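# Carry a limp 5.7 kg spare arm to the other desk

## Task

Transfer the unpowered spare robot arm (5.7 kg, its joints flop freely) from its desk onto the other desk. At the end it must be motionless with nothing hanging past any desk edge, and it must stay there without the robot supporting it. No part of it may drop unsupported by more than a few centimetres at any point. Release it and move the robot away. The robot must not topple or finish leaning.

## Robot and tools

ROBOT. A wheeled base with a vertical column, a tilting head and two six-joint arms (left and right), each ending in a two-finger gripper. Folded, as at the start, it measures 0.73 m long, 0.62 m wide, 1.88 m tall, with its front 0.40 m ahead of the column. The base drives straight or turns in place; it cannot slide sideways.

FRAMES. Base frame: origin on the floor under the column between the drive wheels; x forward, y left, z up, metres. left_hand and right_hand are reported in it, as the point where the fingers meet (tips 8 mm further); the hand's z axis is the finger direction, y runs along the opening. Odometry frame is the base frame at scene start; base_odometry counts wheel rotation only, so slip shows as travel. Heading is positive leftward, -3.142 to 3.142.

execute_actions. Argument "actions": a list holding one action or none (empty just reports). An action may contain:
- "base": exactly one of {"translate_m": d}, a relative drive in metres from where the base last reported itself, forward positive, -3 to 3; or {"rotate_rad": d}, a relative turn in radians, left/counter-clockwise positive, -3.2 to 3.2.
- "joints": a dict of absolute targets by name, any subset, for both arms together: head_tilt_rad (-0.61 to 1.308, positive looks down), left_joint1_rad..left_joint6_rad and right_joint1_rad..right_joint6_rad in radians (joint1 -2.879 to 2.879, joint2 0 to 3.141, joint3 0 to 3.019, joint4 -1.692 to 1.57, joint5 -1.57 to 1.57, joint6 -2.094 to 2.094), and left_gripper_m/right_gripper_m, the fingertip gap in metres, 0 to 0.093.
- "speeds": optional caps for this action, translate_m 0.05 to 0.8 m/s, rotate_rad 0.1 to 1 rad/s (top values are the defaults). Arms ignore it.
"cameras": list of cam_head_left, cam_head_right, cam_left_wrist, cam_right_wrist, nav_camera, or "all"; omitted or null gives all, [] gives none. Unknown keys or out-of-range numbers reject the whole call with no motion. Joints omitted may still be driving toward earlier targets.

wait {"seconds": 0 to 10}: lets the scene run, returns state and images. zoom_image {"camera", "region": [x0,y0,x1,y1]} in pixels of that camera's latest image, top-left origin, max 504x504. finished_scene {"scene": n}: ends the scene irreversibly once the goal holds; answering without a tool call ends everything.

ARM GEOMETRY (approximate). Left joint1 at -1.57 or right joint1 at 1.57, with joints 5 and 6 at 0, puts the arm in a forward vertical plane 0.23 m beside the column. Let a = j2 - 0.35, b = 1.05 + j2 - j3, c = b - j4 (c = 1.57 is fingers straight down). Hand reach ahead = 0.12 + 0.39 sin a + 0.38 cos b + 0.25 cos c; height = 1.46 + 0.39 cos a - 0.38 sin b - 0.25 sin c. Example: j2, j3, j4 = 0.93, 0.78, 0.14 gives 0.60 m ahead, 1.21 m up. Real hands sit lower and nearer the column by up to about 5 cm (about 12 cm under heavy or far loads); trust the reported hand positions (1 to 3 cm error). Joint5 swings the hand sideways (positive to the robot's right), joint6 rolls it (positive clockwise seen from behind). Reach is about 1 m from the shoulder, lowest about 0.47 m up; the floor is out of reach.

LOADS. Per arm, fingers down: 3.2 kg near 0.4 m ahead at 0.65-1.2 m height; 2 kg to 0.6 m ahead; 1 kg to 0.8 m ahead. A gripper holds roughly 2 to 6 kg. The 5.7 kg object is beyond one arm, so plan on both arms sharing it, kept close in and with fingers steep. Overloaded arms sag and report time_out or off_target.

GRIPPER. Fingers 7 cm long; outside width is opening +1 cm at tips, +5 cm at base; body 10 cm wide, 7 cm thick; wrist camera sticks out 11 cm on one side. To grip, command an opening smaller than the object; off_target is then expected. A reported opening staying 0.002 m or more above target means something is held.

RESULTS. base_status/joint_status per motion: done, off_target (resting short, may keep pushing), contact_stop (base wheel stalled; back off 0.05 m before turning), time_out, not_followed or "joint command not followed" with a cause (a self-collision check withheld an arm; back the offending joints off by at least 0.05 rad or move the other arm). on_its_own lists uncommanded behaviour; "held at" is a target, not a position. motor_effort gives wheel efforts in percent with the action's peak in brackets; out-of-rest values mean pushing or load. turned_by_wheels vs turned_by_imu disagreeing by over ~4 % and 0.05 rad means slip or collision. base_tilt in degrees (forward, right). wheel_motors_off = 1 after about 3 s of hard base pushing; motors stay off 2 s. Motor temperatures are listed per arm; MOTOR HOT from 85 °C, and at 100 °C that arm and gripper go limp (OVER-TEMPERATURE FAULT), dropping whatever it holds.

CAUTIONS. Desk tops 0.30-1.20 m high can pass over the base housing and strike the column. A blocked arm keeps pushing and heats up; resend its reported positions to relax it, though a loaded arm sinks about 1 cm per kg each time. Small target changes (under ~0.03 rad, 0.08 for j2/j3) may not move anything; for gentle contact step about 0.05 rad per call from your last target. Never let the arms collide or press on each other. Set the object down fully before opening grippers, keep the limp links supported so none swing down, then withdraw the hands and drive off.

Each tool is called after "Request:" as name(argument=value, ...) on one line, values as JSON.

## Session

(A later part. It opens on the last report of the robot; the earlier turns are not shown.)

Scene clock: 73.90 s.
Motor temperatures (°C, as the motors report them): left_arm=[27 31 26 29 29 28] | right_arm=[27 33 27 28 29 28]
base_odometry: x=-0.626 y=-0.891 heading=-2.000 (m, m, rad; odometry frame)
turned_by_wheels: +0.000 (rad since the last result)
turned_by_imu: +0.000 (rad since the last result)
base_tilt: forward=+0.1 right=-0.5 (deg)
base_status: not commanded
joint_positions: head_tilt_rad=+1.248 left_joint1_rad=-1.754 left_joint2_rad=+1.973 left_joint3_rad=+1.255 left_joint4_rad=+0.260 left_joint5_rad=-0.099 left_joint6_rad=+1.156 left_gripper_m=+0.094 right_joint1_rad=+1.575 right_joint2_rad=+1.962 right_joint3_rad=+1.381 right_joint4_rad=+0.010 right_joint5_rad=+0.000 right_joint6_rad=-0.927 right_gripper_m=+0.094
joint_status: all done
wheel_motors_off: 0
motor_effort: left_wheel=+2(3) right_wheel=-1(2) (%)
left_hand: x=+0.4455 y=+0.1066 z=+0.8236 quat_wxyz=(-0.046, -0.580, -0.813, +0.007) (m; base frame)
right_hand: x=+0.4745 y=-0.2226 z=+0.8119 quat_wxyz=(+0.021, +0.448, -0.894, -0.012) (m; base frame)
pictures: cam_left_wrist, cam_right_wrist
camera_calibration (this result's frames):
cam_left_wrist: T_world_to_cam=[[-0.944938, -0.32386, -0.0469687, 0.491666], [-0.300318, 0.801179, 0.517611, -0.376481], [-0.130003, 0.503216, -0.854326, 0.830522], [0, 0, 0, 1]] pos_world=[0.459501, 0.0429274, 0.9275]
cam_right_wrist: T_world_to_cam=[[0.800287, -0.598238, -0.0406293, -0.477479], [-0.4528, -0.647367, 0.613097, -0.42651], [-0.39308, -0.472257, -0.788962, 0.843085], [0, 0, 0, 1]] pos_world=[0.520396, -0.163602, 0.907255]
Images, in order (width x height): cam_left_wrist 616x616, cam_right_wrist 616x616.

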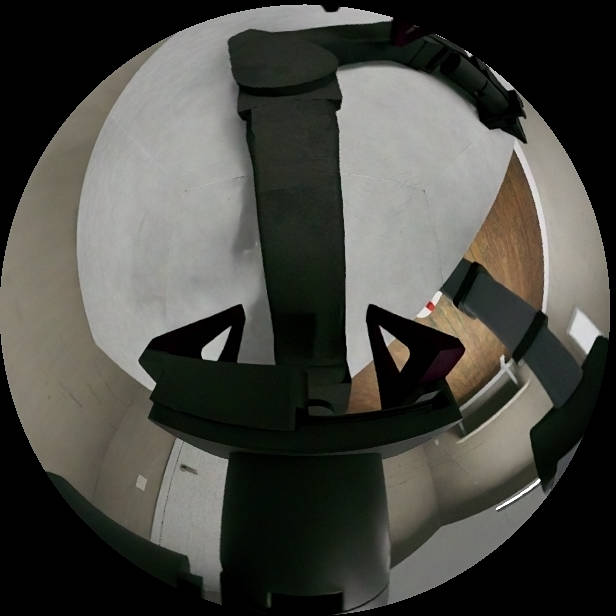

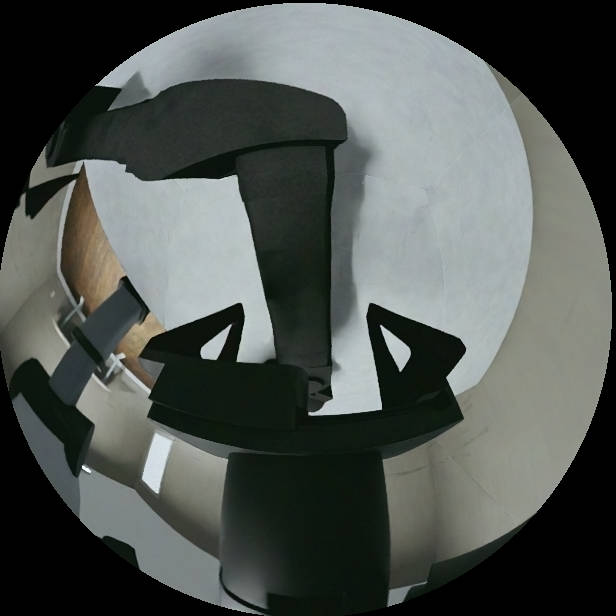

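Centred. Descend further.

Request:
execute_actions(actions=[{"joints":{"left_joint4_rad":0.25,"left_joint2_rad":2.08,"left_joint3_rad":1.34,"right_joint2_rad":2.07,"right_joint3_rad":1.49}}], cameras=["cam_left_wrist","cam_right_wrist"])

Request:
execute_actions(actions=[{"joints":{"left_joint2_rad":2.17,"left_joint3_rad":1.43,"right_joint2_rad":2.16,"right_joint3_rad":1.58}}], cameras=["cam_head_left","cam_left_wrist","cam_right_wrist"])

Scene clock: 77.90 s.
Motor temperatures (°C, as the motors report them): left_arm=[27 31 26 29 29 28] | right_arm=[27 33 27 28 29 28]
base_odometry: x=-0.626 y=-0.891 heading=-2.000 (m, m, rad; odometry frame)
turned_by_wheels: +0.000 (rad since the last result)
turned_by_imu: +0.000 (rad since the last result)
base_tilt: forward=+0.2 right=-0.4 (deg)
base_status: not commanded
joint_positions: head_tilt_rad=+1.248 left_joint1_rad=-1.754 left_joint2_rad=+2.079 left_joint3_rad=+1.342 left_joint4_rad=+0.259 left_joint5_rad=-0.099 left_joint6_rad=+1.156 left_gripper_m=+0.094 right_joint1_rad=+1.575 right_joint2_rad=+2.075 right_joint3_rad=+1.489 right_joint4_rad=+0.008 right_joint5_rad=-0.002 right_joint6_rad=-0.927 right_gripper_m=+0.094
joint_status: all done
wheel_motors_off: 0
motor_effort: left_wheel=+2(3) right_wheel=-1(2) (%)
left_hand: x=+0.4289 y=+0.1018 z=+0.7845 quat_wxyz=(-0.038, -0.581, -0.813, +0.012) (m; base frame)
right_hand: x=+0.4663 y=-0.2217 z=+0.7688 quat_wxyz=(+0.023, +0.448, -0.894, -0.015) (m; base frame)
pictures: cam_left_wrist, cam_right_wrist
camera_calibration (this result's frames):
cam_left_wrist: T_world_to_cam=[[-0.946689, -0.320833, -0.029102, 0.458981], [-0.287645, 0.801157, 0.524793, -0.368523], [-0.145056, 0.505186, -0.850732, 0.800765], [0, 0, 0, 1]] pos_world=[0.444664, 0.0379656, 0.887992]
cam_right_wrist: T_world_to_cam=[[0.800236, -0.597737, -0.0483045, -0.466138], [-0.447802, -0.649193, 0.614835, -0.407322], [-0.398869, -0.470382, -0.787175, 0.807964], [0, 0, 0, 1]] pos_world=[0.512893, -0.163006, 0.863929]
Images, in order (width x height): cam_left_wrist 616x616, cam_right_wrist 616x616.

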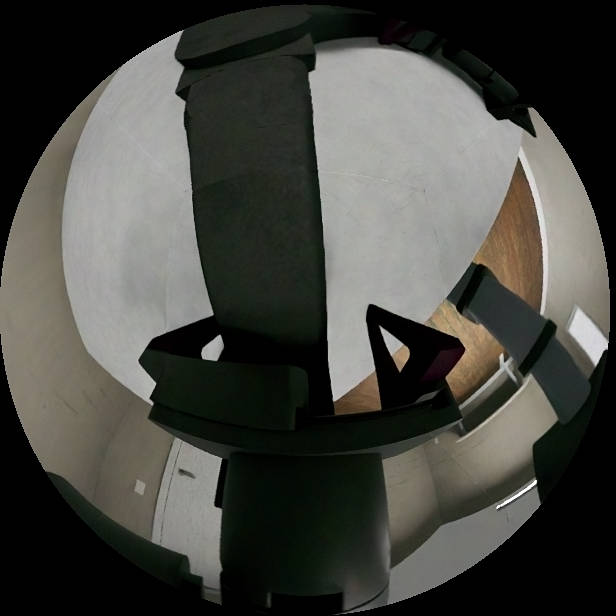

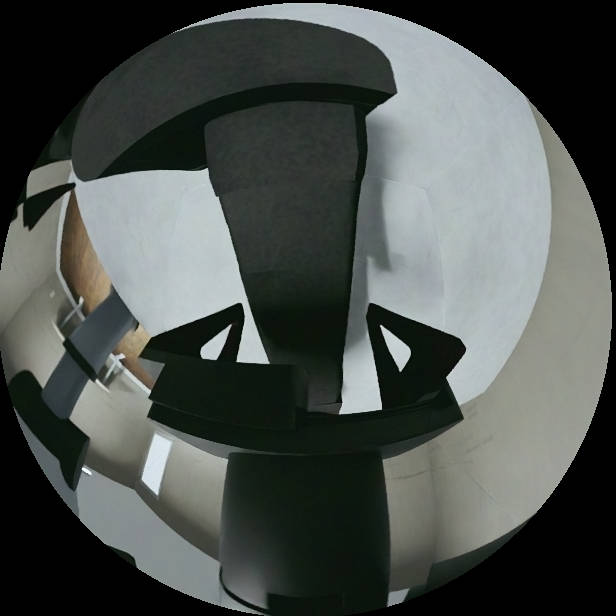

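Scene clock: 78.70 s.
Motor temperatures (°C, as the motors report them): left_arm=[27 31 26 29 29 28] | right_arm=[27 33 27 28 29 28]
base_odometry: x=-0.626 y=-0.891 heading=-2.000 (m, m, rad; odometry frame)
turned_by_wheels: +0.000 (rad since the last result)
turned_by_imu: +0.000 (rad since the last result)
base_tilt: forward=+0.2 right=-0.5 (deg)
base_status: not commanded
joint_positions: head_tilt_rad=+1.248 left_joint1_rad=-1.756 left_joint2_rad=+2.088 left_joint3_rad=+1.360 left_joint4_rad=+0.244 left_joint5_rad=-0.118 left_joint6_rad=+1.148 left_gripper_m=+0.094 right_joint1_rad=+1.575 right_joint2_rad=+2.158 right_joint3_rad=+1.583 right_joint4_rad=+0.008 right_joint5_rad=-0.002 right_joint6_rad=-0.927 right_gripper_m=+0.094
joint_status: all done
wheel_motors_off: 0
motor_effort: left_wheel=+3(4) right_wheel=-1(2) (%)
left_hand: x=+0.4299 y=+0.1026 z=+0.7804 quat_wxyz=(-0.030, -0.579, -0.815, +0.007) (m; base frame)
right_hand: x=+0.4672 y=-0.2216 z=+0.7373 quat_wxyz=(+0.018, +0.448, -0.894, -0.012) (m; base frame)
pictures: cam_head_left, cam_left_wrist, cam_right_wrist
camera_calibration (this result's frames):
cam_head_left: T_world_to_cam=[[-0.00980869, -0.999936, -0.00561345, 0.0377124], [-0.922381, 0.0112155, -0.386119, 0.639385], [0.386157, 0.00139042, -0.922432, 1.33925], [0, 0, 0, 1]] pos_world=[0.0729653, 0.0286768, 1.48246]
cam_left_wrist: T_world_to_cam=[[-0.944686, -0.326653, -0.0294275, 0.460033], [-0.29, 0.790027, 0.540145, -0.376555], [-0.153191, 0.518802, -0.841057, 0.791599], [0, 0, 0, 1]] pos_world=[0.446652, 0.0370761, 0.882712]
cam_right_wrist: T_world_to_cam=[[0.800711, -0.597769, -0.0391583, -0.475266], [-0.454836, -0.649189, 0.609654, -0.380405], [-0.389854, -0.470346, -0.7917, 0.782746], [0, 0, 0, 1]] pos_world=[0.512686, -0.162892, 0.833004]
Images, in order (width x height): cam_head_left 896x504, cam_left_wrist 616x616, cam_right_wrist 616x616.

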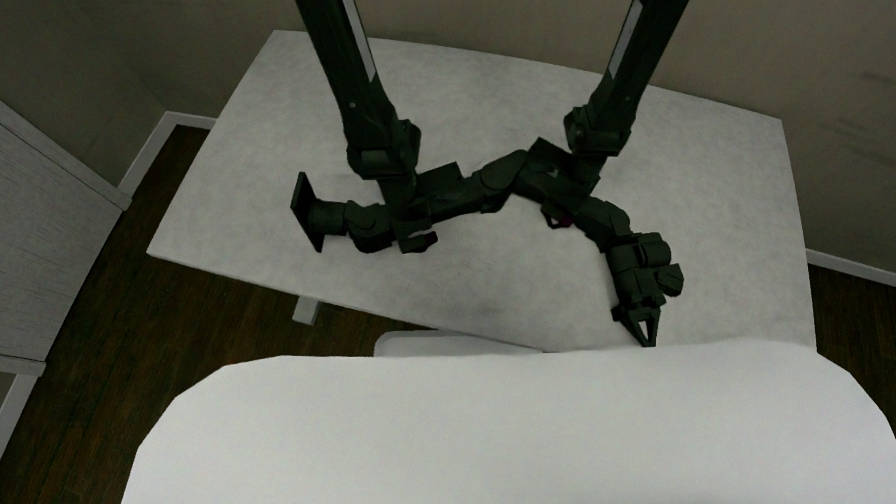

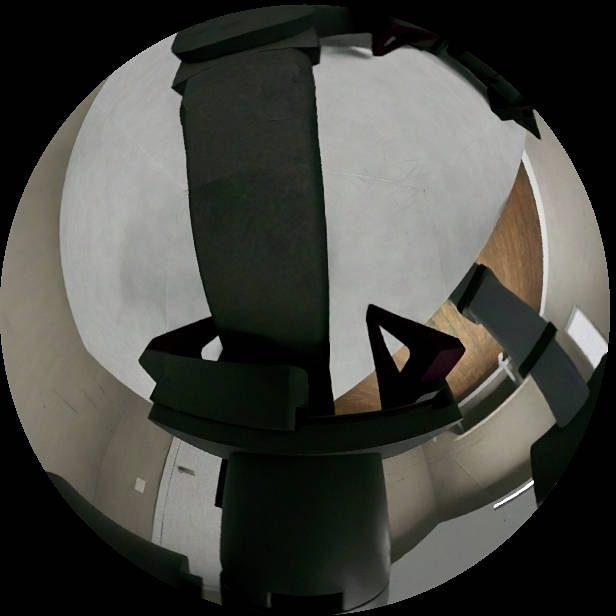

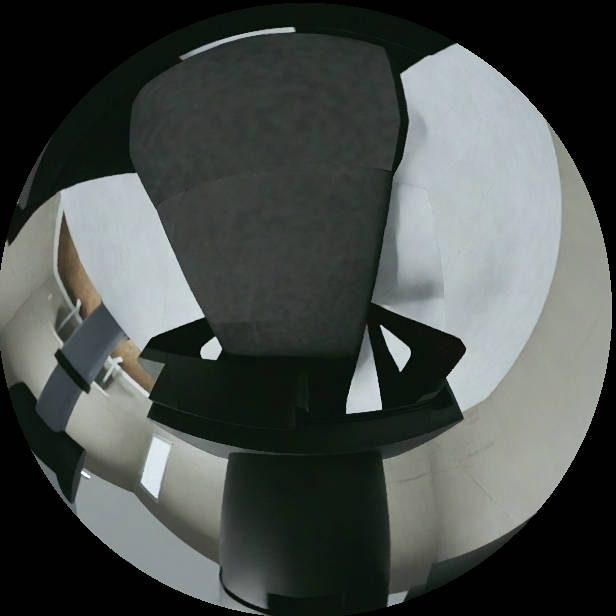

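Request:
execute_actions(actions=[{"joints":{"left_joint2_rad":1.98,"left_joint3_rad":1.27,"left_joint4_rad":0.26,"left_joint5_rad":-0.1}}], cameras=["cam_left_wrist"])

Request:
execute_actions(actions=[{"joints":{"left_joint2_rad":2.07,"left_joint3_rad":1.38}}], cameras=["cam_left_wrist"])

Scene clock: 86.23 s.
Motor temperatures (°C, as the motors report them): left_arm=[27 31 26 29 29 28] | right_arm=[27 33 27 28 29 28]
base_odometry: x=-0.626 y=-0.891 heading=-2.000 (m, m, rad; odometry frame)
turned_by_wheels: +0.000 (rad since the last result)
turned_by_imu: +0.000 (rad since the last result)
base_tilt: forward=+0.1 right=-0.3 (deg)
base_status: not commanded
joint_positions: head_tilt_rad=+1.248 left_joint1_rad=-1.755 left_joint2_rad=+1.978 left_joint3_rad=+1.272 left_joint4_rad=+0.247 left_joint5_rad=-0.103 left_joint6_rad=+1.148 left_gripper_m=+0.094 right_joint1_rad=+1.575 right_joint2_rad=+2.158 right_joint3_rad=+1.583 right_joint4_rad=+0.008 right_joint5_rad=-0.002 right_joint6_rad=-0.927 right_gripper_m=+0.094
joint_status: all done
wheel_motors_off: 0
motor_effort: left_wheel=+3(4) right_wheel=-1(1) (%)
left_hand: x=+0.4496 y=+0.1052 z=+0.8207 quat_wxyz=(-0.045, -0.577, -0.816, +0.006) (m; base frame)
right_hand: x=+0.4672 y=-0.2219 z=+0.7373 quat_wxyz=(+0.018, +0.448, -0.894, -0.012) (m; base frame)
pictures: cam_left_wrist
camera_calibration (this result's frames):
cam_left_wrist: T_world_to_cam=[[-0.942448, -0.331076, -0.0466969, 0.494343], [-0.306003, 0.797802, 0.519494, -0.371352], [-0.134738, 0.503886, -0.853197, 0.830397], [0, 0, 0, 1]] pos_world=[0.464143, 0.0415052, 0.924491]
Images, in order (width x height): cam_left_wrist 616x616.

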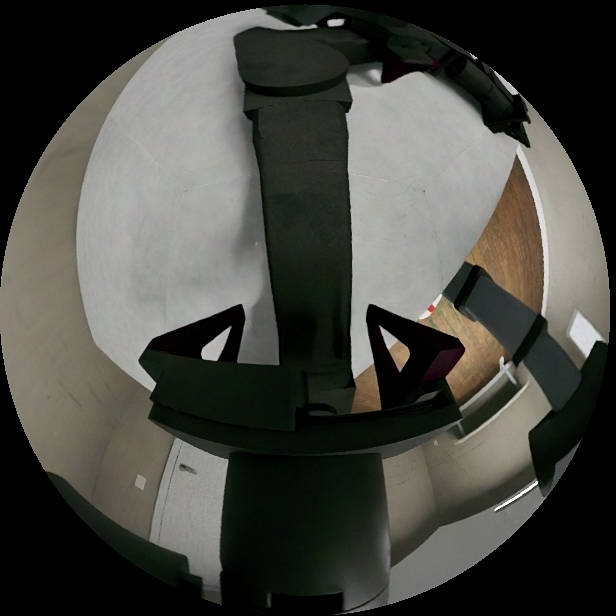

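Scene clock: 86.97 s.
Motor temperatures (°C, as the motors report them): left_arm=[27 31 26 29 29 28] | right_arm=[27 33 27 28 29 28]
base_odometry: x=-0.626 y=-0.891 heading=-2.000 (m, m, rad; odometry frame)
turned_by_wheels: +0.000 (rad since the last result)
turned_by_imu: +0.000 (rad since the last result)
base_tilt: forward=+0.1 right=-0.4 (deg)
base_status: not commanded
joint_positions: head_tilt_rad=+1.248 left_joint1_rad=-1.755 left_joint2_rad=+2.061 left_joint3_rad=+1.378 left_joint4_rad=+0.247 left_joint5_rad=-0.103 left_joint6_rad=+1.148 left_gripper_m=+0.094 right_joint1_rad=+1.575 right_joint2_rad=+2.158 right_joint3_rad=+1.583 right_joint4_rad=+0.008 right_joint5_rad=-0.002 right_joint6_rad=-0.927 right_gripper_m=+0.094
joint_status: all done
wheel_motors_off: 0
motor_effort: left_wheel=+2(3) right_wheel=-2(2) (%)
left_hand: x=+0.4602 y=+0.0990 z=+0.7883 quat_wxyz=(-0.055, -0.575, -0.816, +0.001) (m; base frame)
right_hand: x=+0.4672 y=-0.2219 z=+0.7373 quat_wxyz=(+0.018, +0.448, -0.894, -0.012) (m; base frame)
pictures: cam_left_wrist
camera_calibration (this result's frames):
cam_left_wrist: T_world_to_cam=[[-0.939955, -0.334621, -0.0671751, 0.516129], [-0.320497, 0.797744, 0.51077, -0.332753], [-0.117326, 0.501631, -0.857089, 0.802615], [0, 0, 0, 1]] pos_world=[0.472659, 0.0355431, 0.892544]
Images, in order (width x height): cam_left_wrist 616x616.

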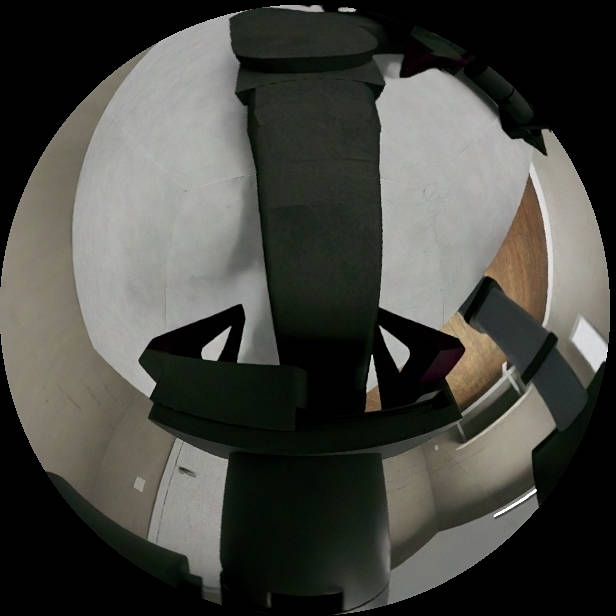

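Request:
execute_actions(actions=[{"joints":{"left_joint2_rad":2.14,"left_joint3_rad":1.41}}], cameras=["cam_left_wrist"])

Request:
execute_actions(actions=[{"joints":{"left_joint2_rad":2.22,"left_joint3_rad":1.49}}], cameras=["cam_left_wrist","cam_head_left"])

Scene clock: 90.23 s.
Motor temperatures (°C, as the motors report them): left_arm=[27 31 26 29 29 28] | right_arm=[27 34 27 28 29 28]
base_odometry: x=-0.626 y=-0.891 heading=-2.000 (m, m, rad; odometry frame)
turned_by_wheels: +0.000 (rad since the last result)
turned_by_imu: +0.000 (rad since the last result)
base_tilt: forward=+0.1 right=-0.3 (deg)
base_status: not commanded
joint_positions: head_tilt_rad=+1.248 left_joint1_rad=-1.758 left_joint2_rad=+2.085 left_joint3_rad=+1.407 left_joint4_rad=+0.247 left_joint5_rad=-0.102 left_joint6_rad=+1.148 left_gripper_m=+0.094 right_joint1_rad=+1.575 right_joint2_rad=+2.158 right_joint3_rad=+1.583 right_joint4_rad=+0.008 right_joint5_rad=-0.002 right_joint6_rad=-0.927 right_gripper_m=+0.094
joint_status: all done
wheel_motors_off: 0
motor_effort: left_wheel=+2(3) right_wheel=-1(2) (%)
left_hand: x=+0.4622 y=+0.0948 z=+0.7798 quat_wxyz=(-0.059, -0.576, -0.816, +0.001) (m; base frame)
right_hand: x=+0.4672 y=-0.2219 z=+0.7373 quat_wxyz=(+0.018, +0.448, -0.894, -0.012) (m; base frame)
pictures: cam_left_wrist
camera_calibration (this result's frames):
cam_left_wrist: T_world_to_cam=[[-0.939766, -0.334303, -0.0712764, 0.519071], [-0.322974, 0.800163, 0.505399, -0.319283], [-0.111924, 0.497977, -0.859937, 0.797687], [0, 0, 0, 1]] pos_world=[0.473965, 0.0317754, 0.884324]
Images, in order (width x height): cam_left_wrist 616x616.

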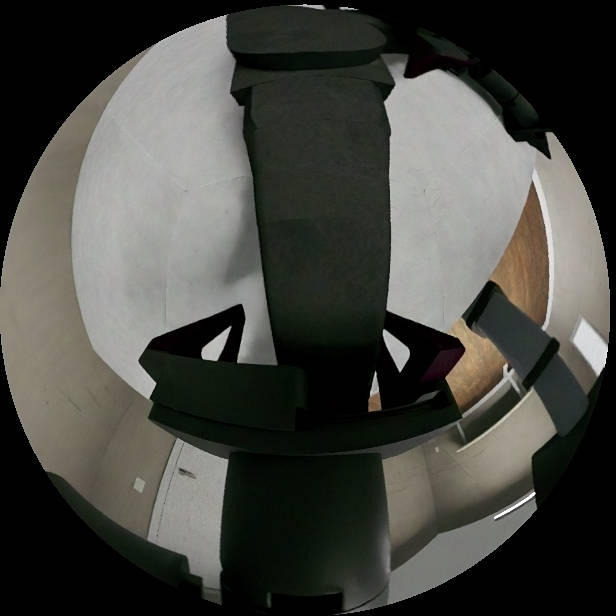

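Scene clock: 90.83 s.
Motor temperatures (°C, as the motors report them): left_arm=[27 31 26 29 29 28] | right_arm=[27 34 27 28 28 28]
base_odometry: x=-0.626 y=-0.891 heading=-2.000 (m, m, rad; odometry frame)
turned_by_wheels: +0.000 (rad since the last result)
turned_by_imu: +0.000 (rad since the last result)
base_tilt: forward=+0.2 right=-0.3 (deg)
base_status: not commanded
joint_positions: head_tilt_rad=+1.248 left_joint1_rad=-1.762 left_joint2_rad=+2.092 left_joint3_rad=+1.417 left_joint4_rad=+0.245 left_joint5_rad=-0.118 left_joint6_rad=+1.148 left_gripper_m=+0.094 right_joint1_rad=+1.575 right_joint2_rad=+2.158 right_joint3_rad=+1.583 right_joint4_rad=+0.008 right_joint5_rad=-0.002 right_joint6_rad=-0.927 right_gripper_m=+0.094
joint_status: all done
wheel_motors_off: 0
motor_effort: left_wheel=+3(3) right_wheel=-1(2) (%)
left_hand: x=+0.4631 y=+0.0943 z=+0.7773 quat_wxyz=(-0.056, -0.576, -0.816, -0.005) (m; base frame)
right_hand: x=+0.4672 y=-0.2219 z=+0.7373 quat_wxyz=(+0.018, +0.448, -0.894, -0.012) (m; base frame)
pictures: cam_head_left, cam_left_wrist
camera_calibration (this result's frames):
cam_head_left: T_world_to_cam=[[-0.00980869, -0.999936, -0.00561345, 0.0377124], [-0.922381, 0.0112155, -0.386119, 0.639385], [0.386157, 0.00139042, -0.922432, 1.33925], [0, 0, 0, 1]] pos_world=[0.0729653, 0.0286768, 1.48246]
cam_left_wrist: T_world_to_cam=[[-0.939578, -0.333415, -0.0776353, 0.524386], [-0.324204, 0.793809, 0.514546, -0.323238], [-0.10993, 0.508626, -0.853941, 0.789352], [0, 0, 0, 1]] pos_world=[0.47468, 0.0299427, 0.881091]
Images, in order (width x height): cam_head_left 896x504, cam_left_wrist 616x616.

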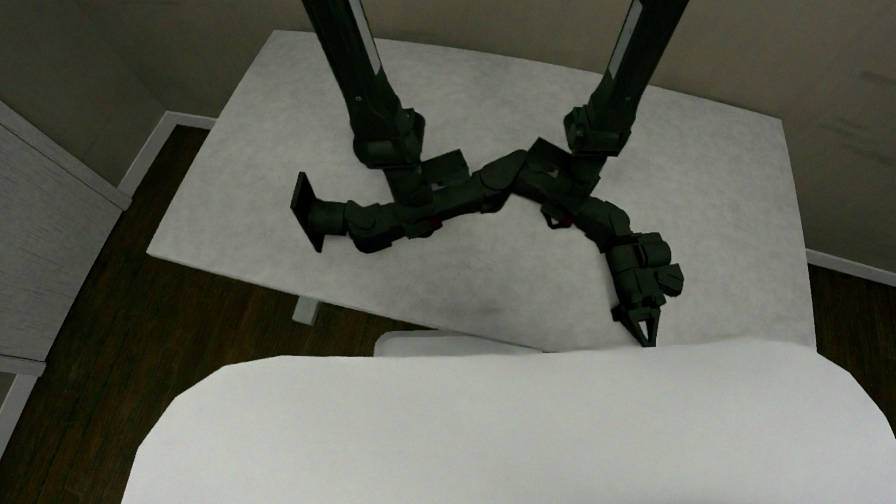

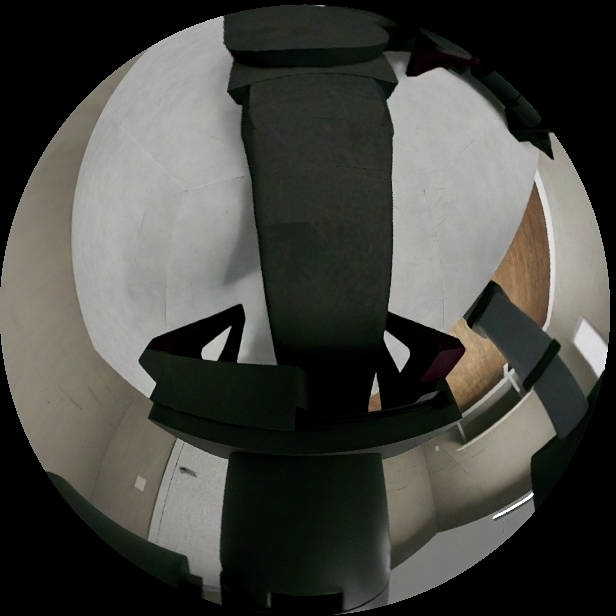

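Request:
execute_actions(actions=[{"joints":{"left_joint2_rad":2.02,"left_joint3_rad":1.34,"left_joint5_rad":-0.1}}], cameras=[])

Request:
execute_actions(actions=[{"joints":{"left_joint4_rad":0.18}}], cameras=["cam_left_wrist"])

Scene clock: 94.27 s.
Motor temperatures (°C, as the motors report them): left_arm=[27 31 27 29 29 28] | right_arm=[27 34 27 28 28 28]
base_odometry: x=-0.626 y=-0.891 heading=-2.000 (m, m, rad; odometry frame)
turned_by_wheels: +0.000 (rad since the last result)
turned_by_imu: +0.000 (rad since the last result)
base_tilt: forward=+0.1 right=-0.4 (deg)
base_status: not commanded
joint_positions: head_tilt_rad=+1.248 left_joint1_rad=-1.762 left_joint2_rad=+2.032 left_joint3_rad=+1.337 left_joint4_rad=+0.248 left_joint5_rad=-0.103 left_joint6_rad=+1.148 left_gripper_m=+0.094 right_joint1_rad=+1.575 right_joint2_rad=+2.158 right_joint3_rad=+1.583 right_joint4_rad=+0.008 right_joint5_rad=-0.002 right_joint6_rad=-0.927 right_gripper_m=+0.094
joint_status: all done
wheel_motors_off: 0
motor_effort: left_wheel=+2(3) right_wheel=-2(2) (%)
left_hand: x=+0.4544 y=+0.0965 z=+0.8006 quat_wxyz=(-0.052, -0.577, -0.815, +0.006) (m; base frame)
right_hand: x=+0.4672 y=-0.2219 z=+0.7373 quat_wxyz=(+0.018, +0.448, -0.894, -0.012) (m; base frame)
pictures: none
No camera images: the call's "cameras" was empty. Leave "cameras" out to get every camera's image.

Scene clock: 94.87 s.
Motor temperatures (°C, as the motors report them): left_arm=[27 31 27 29 29 28] | right_arm=[27 34 27 28 28 28]
base_odometry: x=-0.626 y=-0.891 heading=-2.000 (m, m, rad; odometry frame)
turned_by_wheels: +0.000 (rad since the last result)
turned_by_imu: +0.000 (rad since the last result)
base_tilt: forward=+0.1 right=-0.4 (deg)
base_status: not commanded
joint_positions: head_tilt_rad=+1.248 left_joint1_rad=-1.762 left_joint2_rad=+2.032 left_joint3_rad=+1.337 left_joint4_rad=+0.193 left_joint5_rad=-0.103 left_joint6_rad=+1.148 left_gripper_m=+0.094 right_joint1_rad=+1.575 right_joint2_rad=+2.158 right_joint3_rad=+1.583 right_joint4_rad=+0.008 right_joint5_rad=-0.002 right_joint6_rad=-0.927 right_gripper_m=+0.094
joint_status: all done
wheel_motors_off: 0
motor_effort: left_wheel=+2(2) right_wheel=-2(1) (%)
left_hand: x=+0.4411 y=+0.0976 z=+0.7998 quat_wxyz=(-0.028, -0.581, -0.813, +0.019) (m; base frame)
right_hand: x=+0.4672 y=-0.2219 z=+0.7373 quat_wxyz=(+0.018, +0.448, -0.894, -0.012) (m; base frame)
pictures: cam_left_wrist
camera_calibration (this result's frames):
cam_left_wrist: T_world_to_cam=[[-0.946878, -0.321528, -0.00650931, 0.451707], [-0.275846, 0.801609, 0.530407, -0.379439], [-0.165323, 0.504026, -0.847718, 0.824338], [0, 0, 0, 1]] pos_world=[0.459326, 0.0339101, 0.903004]
Images, in order (width x height): cam_left_wrist 616x616.

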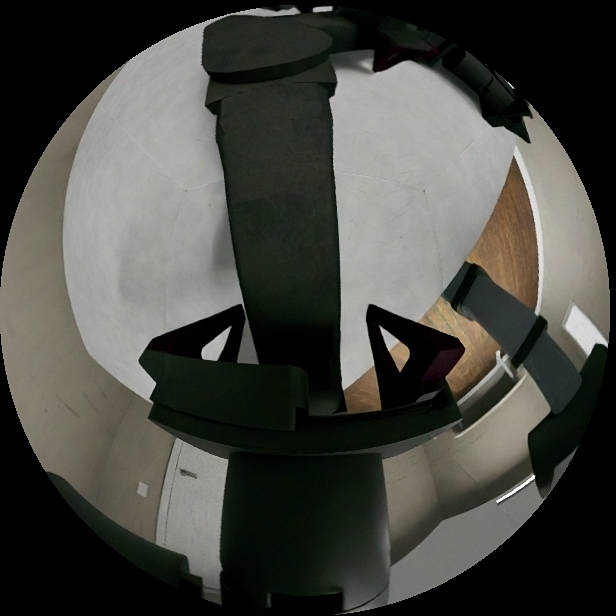

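Request:
execute_actions(actions=[{"joints":{"left_joint4_rad":0.23}}], cameras=[])

Request:
execute_actions(actions=[{"joints":{"left_joint2_rad":2.12,"left_joint3_rad":1.415}}], cameras=["cam_left_wrist"])

Scene clock: 97.97 s.
Motor temperatures (°C, as the motors report them): left_arm=[27 31 27 29 29 28] | right_arm=[27 34 27 28 28 28]
base_odometry: x=-0.626 y=-0.891 heading=-2.000 (m, m, rad; odometry frame)
turned_by_wheels: +0.000 (rad since the last result)
turned_by_imu: +0.000 (rad since the last result)
base_tilt: forward=+0.2 right=-0.3 (deg)
base_status: not commanded
joint_positions: head_tilt_rad=+1.248 left_joint1_rad=-1.762 left_joint2_rad=+2.032 left_joint3_rad=+1.337 left_joint4_rad=+0.216 left_joint5_rad=-0.103 left_joint6_rad=+1.148 left_gripper_m=+0.094 right_joint1_rad=+1.575 right_joint2_rad=+2.158 right_joint3_rad=+1.583 right_joint4_rad=+0.008 right_joint5_rad=-0.002 right_joint6_rad=-0.927 right_gripper_m=+0.094
joint_status: all done
wheel_motors_off: 0
motor_effort: left_wheel=+2(2) right_wheel=-2(2) (%)
left_hand: x=+0.4469 y=+0.0971 z=+0.8002 quat_wxyz=(-0.038, -0.579, -0.814, +0.014) (m; base frame)
right_hand: x=+0.4672 y=-0.2219 z=+0.7373 quat_wxyz=(+0.018, +0.448, -0.894, -0.012) (m; base frame)
pictures: none
No camera images: the call's "cameras" was empty. Leave "cameras" out to get every camera's image.

Scene clock: 98.77 s.
Motor temperatures (°C, as the motors report them): left_arm=[27 31 26 29 29 28] | right_arm=[27 34 27 28 28 28]
base_odometry: x=-0.626 y=-0.891 heading=-2.000 (m, m, rad; odometry frame)
turned_by_wheels: +0.000 (rad since the last result)
turned_by_imu: +0.000 (rad since the last result)
base_tilt: forward=+0.1 right=-0.4 (deg)
base_status: not commanded
joint_positions: head_tilt_rad=+1.248 left_joint1_rad=-1.763 left_joint2_rad=+2.088 left_joint3_rad=+1.418 left_joint4_rad=+0.220 left_joint5_rad=-0.100 left_joint6_rad=+1.147 left_gripper_m=+0.094 right_joint1_rad=+1.575 right_joint2_rad=+2.158 right_joint3_rad=+1.583 right_joint4_rad=+0.008 right_joint5_rad=-0.002 right_joint6_rad=-0.927 right_gripper_m=+0.094
joint_status: all done
wheel_motors_off: 0
motor_effort: left_wheel=+2(2) right_wheel=-2(2) (%)
left_hand: x=+0.4596 y=+0.0908 z=+0.7782 quat_wxyz=(-0.051, -0.578, -0.815, +0.008) (m; base frame)
right_hand: x=+0.4672 y=-0.2219 z=+0.7373 quat_wxyz=(+0.018, +0.448, -0.894, -0.012) (m; base frame)
pictures: cam_left_wrist
camera_calibration (this result's frames):
cam_left_wrist: T_world_to_cam=[[-0.942769, -0.329485, -0.0512506, 0.500541], [-0.308536, 0.80368, 0.508826, -0.325779], [-0.126462, 0.495518, -0.859342, 0.804434], [0, 0, 0, 1]] pos_world=[0.47311, 0.028131, 0.882702]
Images, in order (width x height): cam_left_wrist 616x616.

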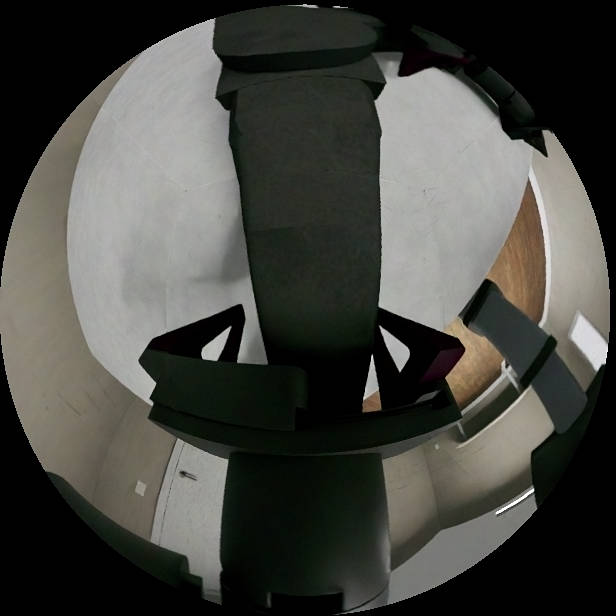

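Request:
execute_actions(actions=[{"joints":{"left_joint2_rad":2.02,"left_joint3_rad":1.36}}], cameras=[])

Request:
execute_actions(actions=[{"joints":{"left_joint2_rad":2.11}}], cameras=["cam_left_wrist"])

Scene clock: 104.80 s.
Motor temperatures (°C, as the motors report them): left_arm=[27 31 26 29 29 28] | right_arm=[27 34 27 28 28 28]
base_odometry: x=-0.626 y=-0.891 heading=-2.000 (m, m, rad; odometry frame)
turned_by_wheels: +0.000 (rad since the last result)
turned_by_imu: +0.000 (rad since the last result)
base_tilt: forward=+0.2 right=-0.4 (deg)
base_status: not commanded
joint_positions: head_tilt_rad=+1.248 left_joint1_rad=-1.763 left_joint2_rad=+2.029 left_joint3_rad=+1.358 left_joint4_rad=+0.220 left_joint5_rad=-0.100 left_joint6_rad=+1.147 left_gripper_m=+0.094 right_joint1_rad=+1.575 right_joint2_rad=+2.158 right_joint3_rad=+1.583 right_joint4_rad=+0.008 right_joint5_rad=-0.002 right_joint6_rad=-0.927 right_gripper_m=+0.094
joint_status: all done
wheel_motors_off: 0
motor_effort: left_wheel=+2(3) right_wheel=-1(2) (%)
left_hand: x=+0.4622 y=+0.0943 z=+0.8005 quat_wxyz=(-0.051, -0.578, -0.815, +0.009) (m; base frame)
right_hand: x=+0.4672 y=-0.2219 z=+0.7373 quat_wxyz=(+0.018, +0.448, -0.894, -0.012) (m; base frame)
pictures: none
No camera images: the call's "cameras" was empty. Leave "cameras" out to get every camera's image.

Scene clock: 105.50 s.
Motor temperatures (°C, as the motors report them): left_arm=[27 31 26 29 29 28] | right_arm=[27 34 27 28 28 28]
base_odometry: x=-0.626 y=-0.891 heading=-2.000 (m, m, rad; odometry frame)
turned_by_wheels: +0.000 (rad since the last result)
turned_by_imu: +0.000 (rad since the last result)
base_tilt: forward=+0.2 right=-0.4 (deg)
base_status: not commanded
joint_positions: head_tilt_rad=+1.248 left_joint1_rad=-1.763 left_joint2_rad=+2.088 left_joint3_rad=+1.361 left_joint4_rad=+0.227 left_joint5_rad=-0.106 left_joint6_rad=+1.146 left_gripper_m=+0.094 right_joint1_rad=+1.575 right_joint2_rad=+2.158 right_joint3_rad=+1.583 right_joint4_rad=+0.008 right_joint5_rad=-0.002 right_joint6_rad=-0.927 right_gripper_m=+0.094
joint_status: all done
wheel_motors_off: 0
motor_effort: left_wheel=+2(2) right_wheel=-2(2) (%)
left_hand: x=+0.4258 y=+0.0956 z=+0.7811 quat_wxyz=(-0.028, -0.580, -0.814, +0.018) (m; base frame)
right_hand: x=+0.4672 y=-0.2219 z=+0.7373 quat_wxyz=(+0.018, +0.448, -0.894, -0.012) (m; base frame)
pictures: cam_left_wrist
camera_calibration (this result's frames):
cam_left_wrist: T_world_to_cam=[[-0.946349, -0.323039, -0.00833183, 0.43786], [-0.277816, 0.800159, 0.531567, -0.371975], [-0.16505, 0.505363, -0.846975, 0.806109], [0, 0, 0, 1]] pos_world=[0.444077, 0.0317069, 0.884132]
Images, in order (width x height): cam_left_wrist 616x616.

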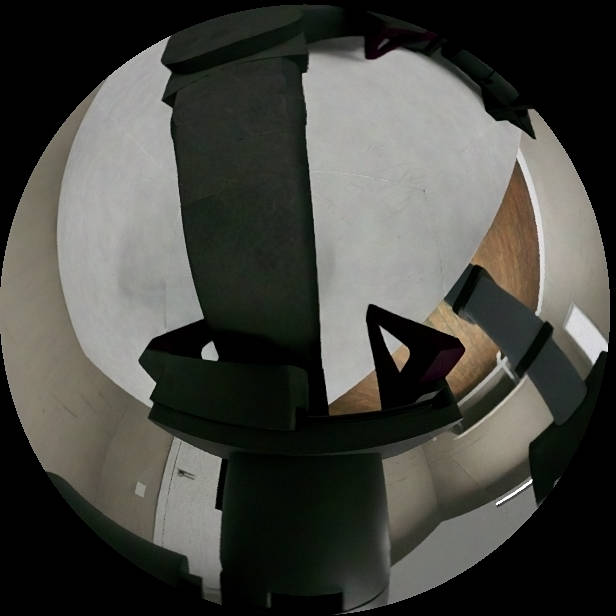

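Request:
execute_actions(actions=[{"joints":{"left_joint4_rad":0.29,"left_joint2_rad":2.13}}], cameras=["cam_left_wrist"])

Scene clock: 112.33 s.
Motor temperatures (°C, as the motors report them): left_arm=[27 31 26 29 29 28] | right_arm=[27 34 27 28 28 28]
base_odometry: x=-0.626 y=-0.891 heading=-2.000 (m, m, rad; odometry frame)
turned_by_wheels: +0.000 (rad since the last result)
turned_by_imu: +0.000 (rad since the last result)
base_tilt: forward=+0.1 right=-0.4 (deg)
base_status: not commanded
joint_positions: head_tilt_rad=+1.248 left_joint1_rad=-1.763 left_joint2_rad=+2.089 left_joint3_rad=+1.352 left_joint4_rad=+0.263 left_joint5_rad=-0.106 left_joint6_rad=+1.146 left_gripper_m=+0.094 right_joint1_rad=+1.575 right_joint2_rad=+2.158 right_joint3_rad=+1.583 right_joint4_rad=+0.008 right_joint5_rad=-0.002 right_joint6_rad=-0.927 right_gripper_m=+0.094
joint_status: all done
wheel_motors_off: 0
motor_effort: left_wheel=+2(2) right_wheel=-1(2) (%)
left_hand: x=+0.4286 y=+0.0954 z=+0.7816 quat_wxyz=(-0.040, -0.578, -0.815, +0.012) (m; base frame)
right_hand: x=+0.4672 y=-0.2219 z=+0.7373 quat_wxyz=(+0.018, +0.448, -0.894, -0.012) (m; base frame)
pictures: cam_left_wrist
camera_calibration (this result's frames):
cam_left_wrist: T_world_to_cam=[[-0.944413, -0.327207, -0.0319413, 0.458474], [-0.294915, 0.800237, 0.522156, -0.356678], [-0.145292, 0.50255, -0.852252, 0.803061], [0, 0, 0, 1]] pos_world=[0.444478, 0.0318639, 0.885296]
Images, in order (width x height): cam_left_wrist 616x616.

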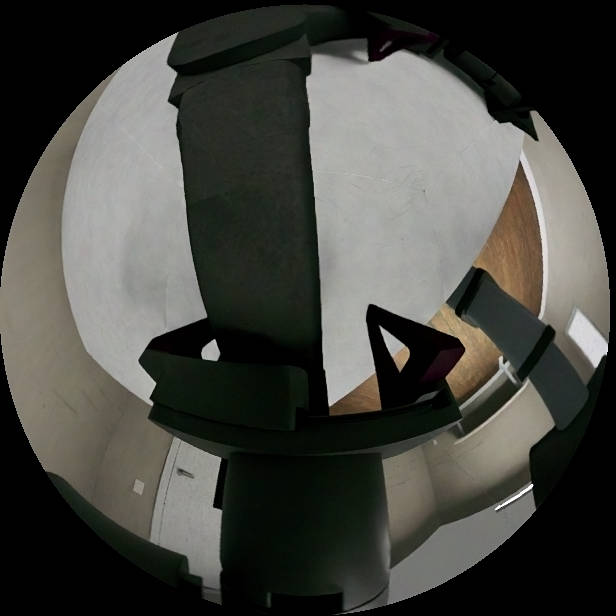

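Request:
execute_actions(actions=[{"joints":{"left_joint2_rad":2.02,"left_joint3_rad":1.335,"left_joint4_rad":0.25}}], cameras=["cam_left_wrist"])

Scene clock: 137.30 s.
Motor temperatures (°C, as the motors report them): left_arm=[27 31 26 29 29 28] | right_arm=[27 34 27 28 28 28]
base_odometry: x=-0.626 y=-0.891 heading=-2.000 (m, m, rad; odometry frame)
turned_by_wheels: +0.000 (rad since the last result)
turned_by_imu: +0.000 (rad since the last result)
base_tilt: forward=+0.3 right=-0.4 (deg)
base_status: not commanded
joint_positions: head_tilt_rad=+1.248 left_joint1_rad=-1.763 left_joint2_rad=+2.021 left_joint3_rad=+1.340 left_joint4_rad=+0.260 left_joint5_rad=-0.103 left_joint6_rad=+1.146 left_gripper_m=+0.094 right_joint1_rad=+1.575 right_joint2_rad=+2.158 right_joint3_rad=+1.583 right_joint4_rad=+0.008 right_joint5_rad=-0.002 right_joint6_rad=-0.927 right_gripper_m=+0.094
joint_status: all done
wheel_motors_off: 0
motor_effort: left_wheel=+2(2) right_wheel=-2(2) (%)
left_hand: x=+0.4665 y=+0.0954 z=+0.8048 quat_wxyz=(-0.063, -0.575, -0.816, +0.000) (m; base frame)
right_hand: x=+0.4672 y=-0.2219 z=+0.7373 quat_wxyz=(+0.018, +0.448, -0.894, -0.012) (m; base frame)
pictures: cam_left_wrist
camera_calibration (this result's frames):
cam_left_wrist: T_world_to_cam=[[-0.938749, -0.335535, -0.0785272, 0.530613], [-0.328309, 0.801592, 0.499663, -0.324032], [-0.104708, 0.494839, -0.862653, 0.818471], [0, 0, 0, 1]] pos_world=[0.47743, 0.03277, 0.909631]
Images, in order (width x height): cam_left_wrist 616x616.

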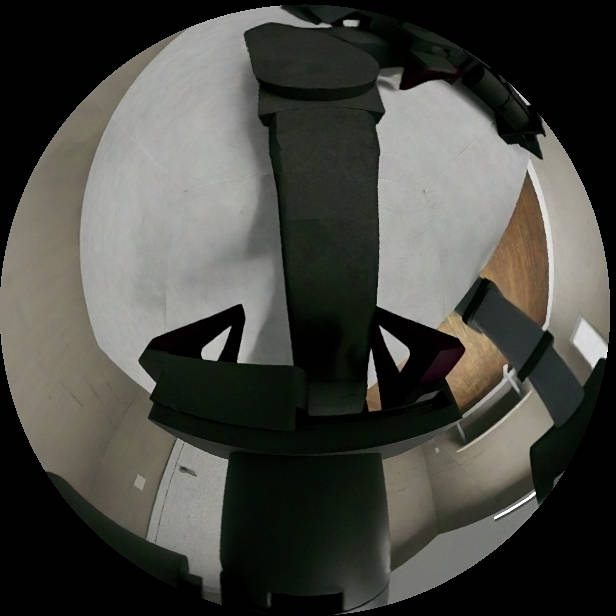

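Request:
execute_actions(actions=[{"joints":{"left_joint2_rad":2.13,"left_joint3_rad":1.38}}], cameras=["cam_left_wrist"])

Scene clock: 140.43 s.
Motor temperatures (°C, as the motors report them): left_arm=[27 31 26 29 29 28] | right_arm=[27 34 27 28 28 28]
base_odometry: x=-0.626 y=-0.891 heading=-2.000 (m, m, rad; odometry frame)
turned_by_wheels: +0.000 (rad since the last result)
turned_by_imu: +0.000 (rad since the last result)
base_tilt: forward=+0.1 right=-0.5 (deg)
base_status: not commanded
joint_positions: head_tilt_rad=+1.248 left_joint1_rad=-1.768 left_joint2_rad=+2.094 left_joint3_rad=+1.381 left_joint4_rad=+0.258 left_joint5_rad=-0.099 left_joint6_rad=+1.150 left_gripper_m=+0.094 right_joint1_rad=+1.575 right_joint2_rad=+2.158 right_joint3_rad=+1.583 right_joint4_rad=+0.008 right_joint5_rad=-0.002 right_joint6_rad=-0.927 right_gripper_m=+0.094
joint_status: all done
wheel_motors_off: 0
motor_effort: left_wheel=+2(3) right_wheel=-1(2) (%)
left_hand: x=+0.4413 y=+0.0886 z=+0.7790 quat_wxyz=(-0.051, -0.580, -0.813, +0.012) (m; base frame)
right_hand: x=+0.4672 y=-0.2219 z=+0.7373 quat_wxyz=(+0.018, +0.448, -0.894, -0.012) (m; base frame)
pictures: cam_left_wrist
camera_calibration (this result's frames):
cam_left_wrist: T_world_to_cam=[[-0.944866, -0.324348, -0.0450106, 0.478218], [-0.301491, 0.808042, 0.506133, -0.331397], [-0.127793, 0.491799, -0.86128, 0.806392], [0, 0, 0, 1]] pos_world=[0.454991, 0.0263095, 0.883785]
Images, in order (width x height): cam_left_wrist 616x616.

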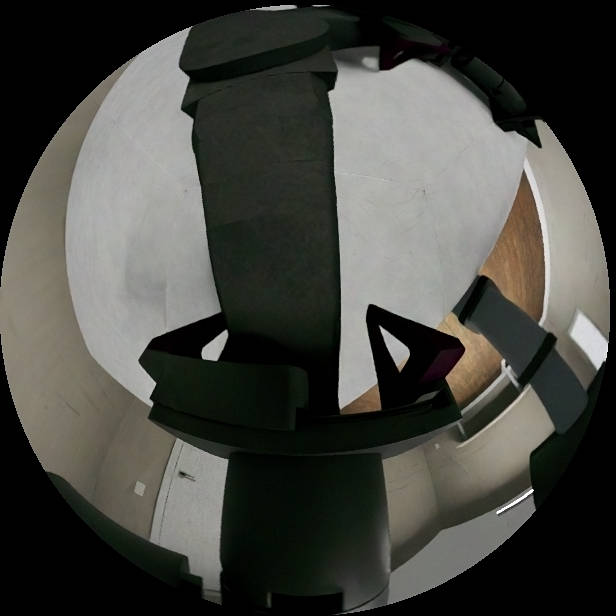

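Request:
execute_actions(actions=[{"joints":{"left_joint3_rad":1.42}}], cameras=["cam_left_wrist","cam_head_left"])

Scene clock: 143.37 s.
Motor temperatures (°C, as the motors report them): left_arm=[27 31 26 29 29 28] | right_arm=[27 34 27 28 28 28]
base_odometry: x=-0.626 y=-0.891 heading=-2.000 (m, m, rad; odometry frame)
turned_by_wheels: +0.000 (rad since the last result)
turned_by_imu: +0.000 (rad since the last result)
base_tilt: forward=+0.1 right=-0.3 (deg)
base_status: not commanded
joint_positions: head_tilt_rad=+1.248 left_joint1_rad=-1.769 left_joint2_rad=+2.095 left_joint3_rad=+1.400 left_joint4_rad=+0.258 left_joint5_rad=-0.099 left_joint6_rad=+1.146 left_gripper_m=+0.094 right_joint1_rad=+1.575 right_joint2_rad=+2.158 right_joint3_rad=+1.583 right_joint4_rad=+0.008 right_joint5_rad=-0.002 right_joint6_rad=-0.927 right_gripper_m=+0.094
joint_status: all done
wheel_motors_off: 0
motor_effort: left_wheel=+3(3) right_wheel=-1(1) (%)
left_hand: x=+0.4519 y=+0.0867 z=+0.7779 quat_wxyz=(-0.058, -0.577, -0.814, +0.008) (m; base frame)
right_hand: x=+0.4672 y=-0.2219 z=+0.7373 quat_wxyz=(+0.018, +0.448, -0.894, -0.012) (m; base frame)
pictures: cam_head_left, cam_left_wrist
camera_calibration (this result's frames):
cam_head_left: T_world_to_cam=[[-0.00980868, -0.999936, -0.00561345, 0.0377124], [-0.922381, 0.0112155, -0.386119, 0.639385], [0.386158, 0.00139042, -0.922432, 1.33925], [0, 0, 0, 1]] pos_world=[0.0729653, 0.0286768, 1.48246]
cam_left_wrist: T_world_to_cam=[[-0.942052, -0.330098, -0.0597799, 0.498289], [-0.314619, 0.807522, 0.498922, -0.314544], [-0.11642, 0.488818, -0.864583, 0.805386], [0, 0, 0, 1]] pos_world=[0.464216, 0.0247979, 0.883043]
Images, in order (width x height): cam_head_left 896x504, cam_left_wrist 616x616.

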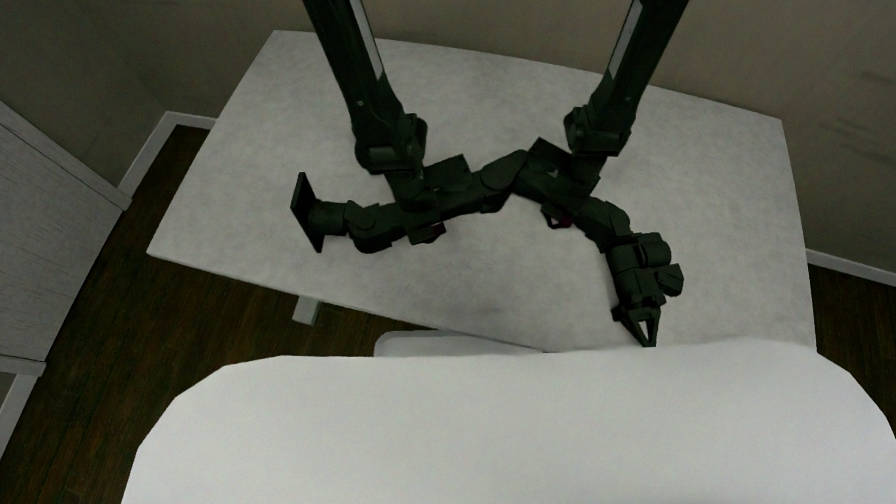

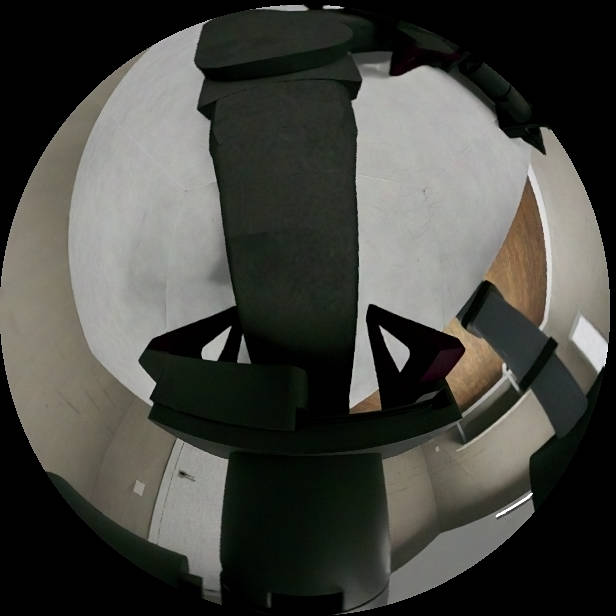

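Request:
execute_actions(actions=[{"joints":{"left_joint2_rad":2.09,"left_joint3_rad":1.40,"left_gripper_m":0.0,"right_gripper_m":0.0}}], cameras=["cam_left_wrist","cam_head_left","cam_right_wrist"])

Scene clock: 148.60 s.
Motor temperatures (°C, as the motors report them): left_arm=[27 31 26 29 29 28] | right_arm=[27 34 27 28 28 28]
base_odometry: x=-0.626 y=-0.891 heading=-2.000 (m, m, rad; odometry frame)
turned_by_wheels: +0.000 (rad since the last result)
turned_by_imu: +0.000 (rad since the last result)
base_tilt: forward=+0.1 right=-0.3 (deg)
base_status: not commanded
joint_positions: head_tilt_rad=+1.248 left_joint1_rad=-1.769 left_joint2_rad=+2.094 left_joint3_rad=+1.400 left_joint4_rad=+0.258 left_joint5_rad=-0.099 left_joint6_rad=+1.121 left_gripper_m=+0.053 right_joint1_rad=+1.577 right_joint2_rad=+2.159 right_joint3_rad=+1.580 right_joint4_rad=+0.003 right_joint5_rad=-0.006 right_joint6_rad=-0.956 right_gripper_m=+0.052
joint_status: left_gripper_m off_target (ended at +0.053, target +0.000); right_gripper_m off_target (ended at +0.052, target +0.000); the others done
wheel_motors_off: 0
motor_effort: left_wheel=+3(4) right_wheel=-1(2) (%)
left_hand: x=+0.4530 y=+0.0867 z=+0.7783 quat_wxyz=(-0.059, -0.567, -0.822, +0.008) (m; base frame)
right_hand: x=+0.4631 y=-0.2197 z=+0.7371 quat_wxyz=(+0.021, +0.461, -0.887, -0.017) (m; base frame)
pictures: cam_head_left, cam_left_wrist, cam_right_wrist
camera_calibration (this result's frames):
cam_head_left: T_world_to_cam=[[-0.00980869, -0.999936, -0.00561345, 0.0377124], [-0.922381, 0.0112155, -0.386119, 0.639385], [0.386157, 0.00139042, -0.922432, 1.33925], [0, 0, 0, 1]] pos_world=[0.0729653, 0.0286768, 1.48246]
cam_left_wrist: T_world_to_cam=[[-0.933251, -0.354355, -0.0589431, 0.49684], [-0.335235, 0.800169, 0.497341, -0.303185], [-0.129071, 0.483904, -0.865551, 0.812741], [0, 0, 0, 1]] pos_world=[0.46694, 0.0253683, 0.883539]
cam_right_wrist: T_world_to_cam=[[0.817198, -0.574169, -0.0501768, -0.465185], [-0.430443, -0.665888, 0.609354, -0.395659], [-0.383285, -0.476365, -0.791309, 0.777214], [0, 0, 0, 1]] pos_world=[0.507733, -0.160322, 0.832771]
Images, in order (width x height): cam_head_left 896x504, cam_left_wrist 616x616, cam_right_wrist 616x616.

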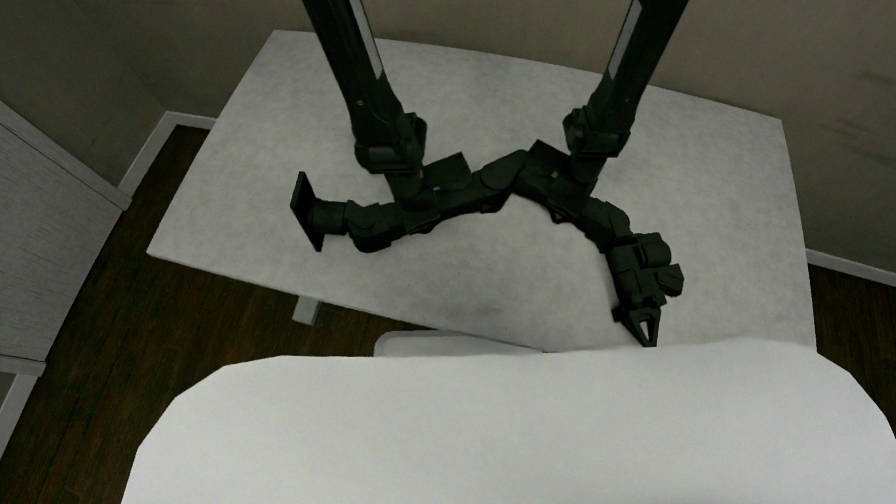

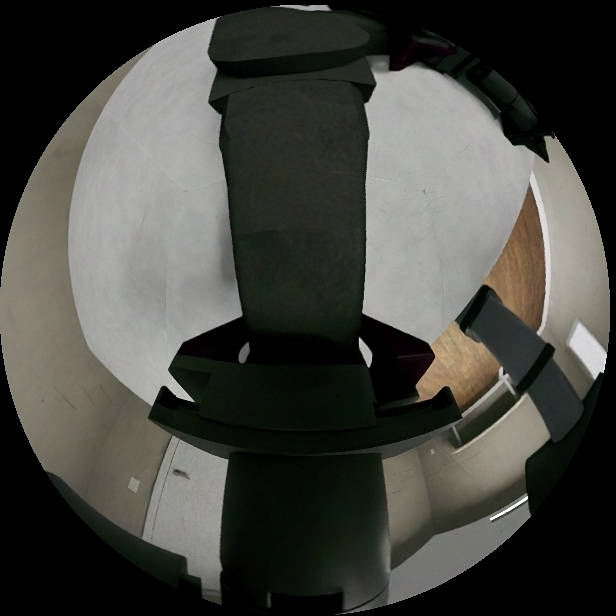

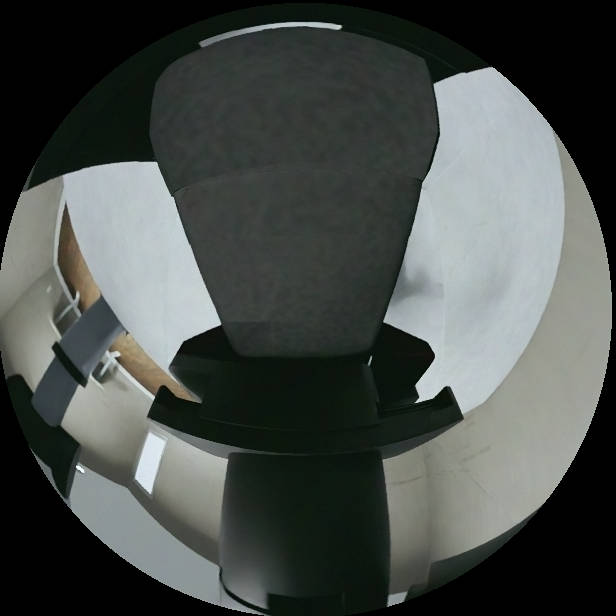

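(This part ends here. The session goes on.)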